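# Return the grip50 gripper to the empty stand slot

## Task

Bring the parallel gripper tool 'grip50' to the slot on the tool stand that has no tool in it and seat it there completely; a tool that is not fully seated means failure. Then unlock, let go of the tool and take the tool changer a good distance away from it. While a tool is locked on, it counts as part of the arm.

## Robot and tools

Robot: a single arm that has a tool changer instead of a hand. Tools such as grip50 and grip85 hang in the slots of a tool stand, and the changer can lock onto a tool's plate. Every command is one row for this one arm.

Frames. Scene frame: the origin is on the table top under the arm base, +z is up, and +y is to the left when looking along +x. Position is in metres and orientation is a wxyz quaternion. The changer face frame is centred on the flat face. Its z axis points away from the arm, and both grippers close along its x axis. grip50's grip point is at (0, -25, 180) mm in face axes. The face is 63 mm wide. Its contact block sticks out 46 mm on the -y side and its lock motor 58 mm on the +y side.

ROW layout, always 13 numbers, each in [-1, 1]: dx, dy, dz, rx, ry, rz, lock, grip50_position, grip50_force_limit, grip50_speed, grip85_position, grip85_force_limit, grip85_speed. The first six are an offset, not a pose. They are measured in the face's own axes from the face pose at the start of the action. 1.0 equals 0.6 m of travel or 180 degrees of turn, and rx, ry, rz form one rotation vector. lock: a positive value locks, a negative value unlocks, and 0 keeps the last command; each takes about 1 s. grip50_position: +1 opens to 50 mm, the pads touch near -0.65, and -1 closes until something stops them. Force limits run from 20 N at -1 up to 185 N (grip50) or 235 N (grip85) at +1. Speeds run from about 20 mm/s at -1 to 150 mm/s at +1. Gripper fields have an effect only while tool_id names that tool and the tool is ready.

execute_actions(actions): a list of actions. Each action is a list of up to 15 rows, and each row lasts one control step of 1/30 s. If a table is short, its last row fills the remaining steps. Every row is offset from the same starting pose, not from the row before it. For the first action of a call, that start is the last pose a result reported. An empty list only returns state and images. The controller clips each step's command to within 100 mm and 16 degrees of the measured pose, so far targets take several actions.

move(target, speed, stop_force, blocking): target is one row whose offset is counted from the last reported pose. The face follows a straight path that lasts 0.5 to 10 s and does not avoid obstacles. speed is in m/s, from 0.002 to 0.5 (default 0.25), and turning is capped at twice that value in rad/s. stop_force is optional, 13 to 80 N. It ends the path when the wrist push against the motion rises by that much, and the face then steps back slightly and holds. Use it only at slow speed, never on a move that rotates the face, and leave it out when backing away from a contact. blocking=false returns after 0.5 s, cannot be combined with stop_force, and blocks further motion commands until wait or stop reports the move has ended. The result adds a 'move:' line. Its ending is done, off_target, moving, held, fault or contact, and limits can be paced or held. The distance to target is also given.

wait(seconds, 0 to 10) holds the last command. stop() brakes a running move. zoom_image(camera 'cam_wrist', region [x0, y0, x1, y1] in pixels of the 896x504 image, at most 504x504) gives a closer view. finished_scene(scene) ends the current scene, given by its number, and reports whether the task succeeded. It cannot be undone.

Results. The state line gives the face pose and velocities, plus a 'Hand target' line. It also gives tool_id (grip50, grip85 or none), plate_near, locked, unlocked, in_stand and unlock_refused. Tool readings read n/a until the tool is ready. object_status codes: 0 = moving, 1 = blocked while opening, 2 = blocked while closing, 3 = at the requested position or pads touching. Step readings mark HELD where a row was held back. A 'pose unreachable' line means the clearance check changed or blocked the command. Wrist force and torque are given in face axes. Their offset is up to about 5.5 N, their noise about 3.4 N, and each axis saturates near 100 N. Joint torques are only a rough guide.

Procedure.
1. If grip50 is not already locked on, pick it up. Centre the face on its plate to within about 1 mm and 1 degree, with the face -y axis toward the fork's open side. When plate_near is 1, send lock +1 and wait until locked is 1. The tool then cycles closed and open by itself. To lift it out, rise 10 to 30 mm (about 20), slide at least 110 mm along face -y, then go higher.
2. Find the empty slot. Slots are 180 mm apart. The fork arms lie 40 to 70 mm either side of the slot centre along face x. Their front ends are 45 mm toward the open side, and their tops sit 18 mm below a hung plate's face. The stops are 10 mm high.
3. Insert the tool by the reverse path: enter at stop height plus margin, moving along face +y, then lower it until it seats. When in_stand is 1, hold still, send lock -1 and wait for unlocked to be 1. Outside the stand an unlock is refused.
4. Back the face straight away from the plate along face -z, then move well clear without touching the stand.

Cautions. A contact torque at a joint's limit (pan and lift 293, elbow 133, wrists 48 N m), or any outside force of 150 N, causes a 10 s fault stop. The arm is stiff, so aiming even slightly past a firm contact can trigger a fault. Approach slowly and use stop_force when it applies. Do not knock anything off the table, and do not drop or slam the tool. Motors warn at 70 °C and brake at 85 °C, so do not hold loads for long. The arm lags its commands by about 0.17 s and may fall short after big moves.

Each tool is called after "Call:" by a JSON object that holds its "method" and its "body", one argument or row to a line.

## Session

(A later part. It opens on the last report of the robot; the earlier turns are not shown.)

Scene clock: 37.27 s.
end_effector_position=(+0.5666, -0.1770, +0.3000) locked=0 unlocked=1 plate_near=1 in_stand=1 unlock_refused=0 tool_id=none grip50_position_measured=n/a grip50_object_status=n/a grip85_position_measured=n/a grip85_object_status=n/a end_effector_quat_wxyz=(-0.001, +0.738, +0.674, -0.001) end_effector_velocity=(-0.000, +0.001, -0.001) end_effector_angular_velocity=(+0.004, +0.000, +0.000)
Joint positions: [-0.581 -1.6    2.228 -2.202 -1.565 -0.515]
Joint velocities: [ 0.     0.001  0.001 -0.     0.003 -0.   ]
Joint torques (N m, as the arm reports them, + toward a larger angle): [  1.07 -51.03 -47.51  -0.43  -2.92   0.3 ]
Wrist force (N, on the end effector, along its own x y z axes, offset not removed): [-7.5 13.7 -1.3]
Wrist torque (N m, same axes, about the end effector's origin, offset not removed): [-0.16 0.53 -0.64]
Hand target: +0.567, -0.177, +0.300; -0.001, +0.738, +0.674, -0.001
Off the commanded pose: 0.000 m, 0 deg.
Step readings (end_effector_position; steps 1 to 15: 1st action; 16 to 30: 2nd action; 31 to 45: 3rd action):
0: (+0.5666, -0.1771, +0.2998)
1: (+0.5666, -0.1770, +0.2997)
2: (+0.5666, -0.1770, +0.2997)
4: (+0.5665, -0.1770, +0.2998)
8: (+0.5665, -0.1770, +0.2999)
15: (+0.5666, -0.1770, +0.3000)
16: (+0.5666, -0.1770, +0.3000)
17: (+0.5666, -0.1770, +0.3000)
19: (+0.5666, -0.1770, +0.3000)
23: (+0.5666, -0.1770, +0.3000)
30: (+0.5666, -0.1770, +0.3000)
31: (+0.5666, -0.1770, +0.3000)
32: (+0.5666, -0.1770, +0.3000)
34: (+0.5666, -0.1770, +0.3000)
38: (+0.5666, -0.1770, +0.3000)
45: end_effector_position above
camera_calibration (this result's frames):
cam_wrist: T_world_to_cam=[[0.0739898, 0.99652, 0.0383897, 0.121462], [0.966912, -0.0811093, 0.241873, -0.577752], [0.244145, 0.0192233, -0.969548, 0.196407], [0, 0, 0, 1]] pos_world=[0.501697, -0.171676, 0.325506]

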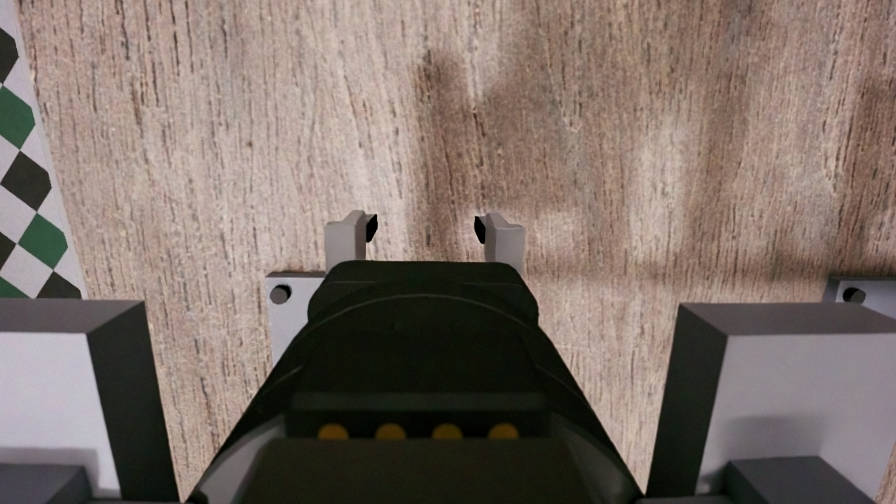

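Call:
{"method": "move", "body": {
  "target": [0,0,-0.25,0,0,0,0,0,0,0,0,0,0],
  "speed": 0.12
}}

Scene clock: 39.13 s.
end_effector_position=(+0.5668, -0.1767, +0.4496) locked=0 unlocked=1 plate_near=0 in_stand=0 unlock_refused=0 tool_id=none grip50_position_measured=n/a grip50_object_status=n/a grip85_position_measured=n/a grip85_object_status=n/a end_effector_quat_wxyz=(-0.001, +0.738, +0.674, -0.001) end_effector_velocity=(+0.000, -0.000, +0.003) end_effector_angular_velocity=(+0.000, +0.001, -0.001)
Joint positions: [-0.582 -1.734  2.051 -1.892 -1.565 -0.517]
Joint velocities: [-0.    -0.001 -0.004  0.005 -0.     0.   ]
Joint torques (N m, as the arm reports them, + toward a larger angle): [-10.1  -48.13 -62.81  -1.68  -2.1   -2.56]
Wrist force (N, on the end effector, along its own x y z axes, offset not removed): [-2.7 2.1 -2.0]
Wrist torque (N m, same axes, about the end effector's origin, offset not removed): [-0.16 0.27 -0.07]
Hand target: +0.567, -0.177, +0.450; -0.001, +0.738, +0.674, -0.001
Off the commanded pose: 0.000 m, 0 deg.
move: done
camera_calibration (this result's frames):
cam_wrist: T_world_to_cam=[[0.0739888, 0.996521, 0.0383494, 0.115383], [0.966901, -0.0810994, 0.241919, -0.614162], [0.244188, 0.0191807, -0.969538, 0.341345], [0, 0, 0, 1]] pos_world=[0.501945, -0.171338, 0.4751]

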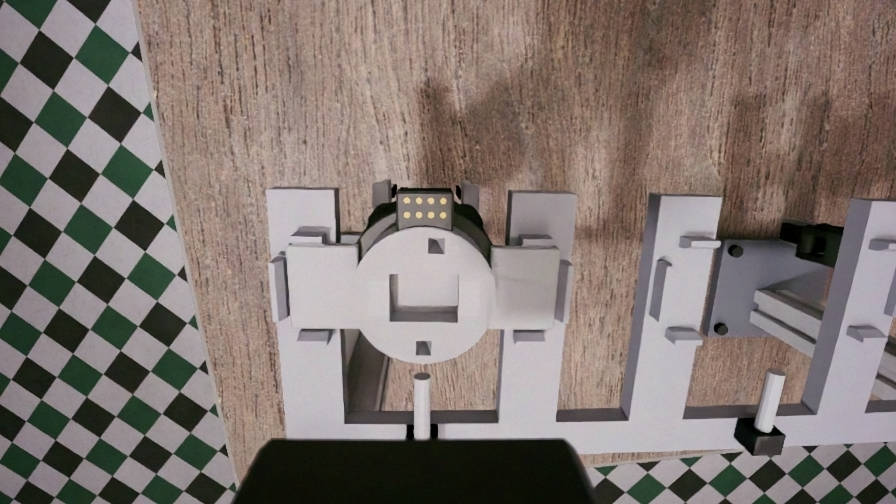

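Call:
{"method": "finished_scene", "body": {
  "scene": 2
}}

The scene is finished: the task was done.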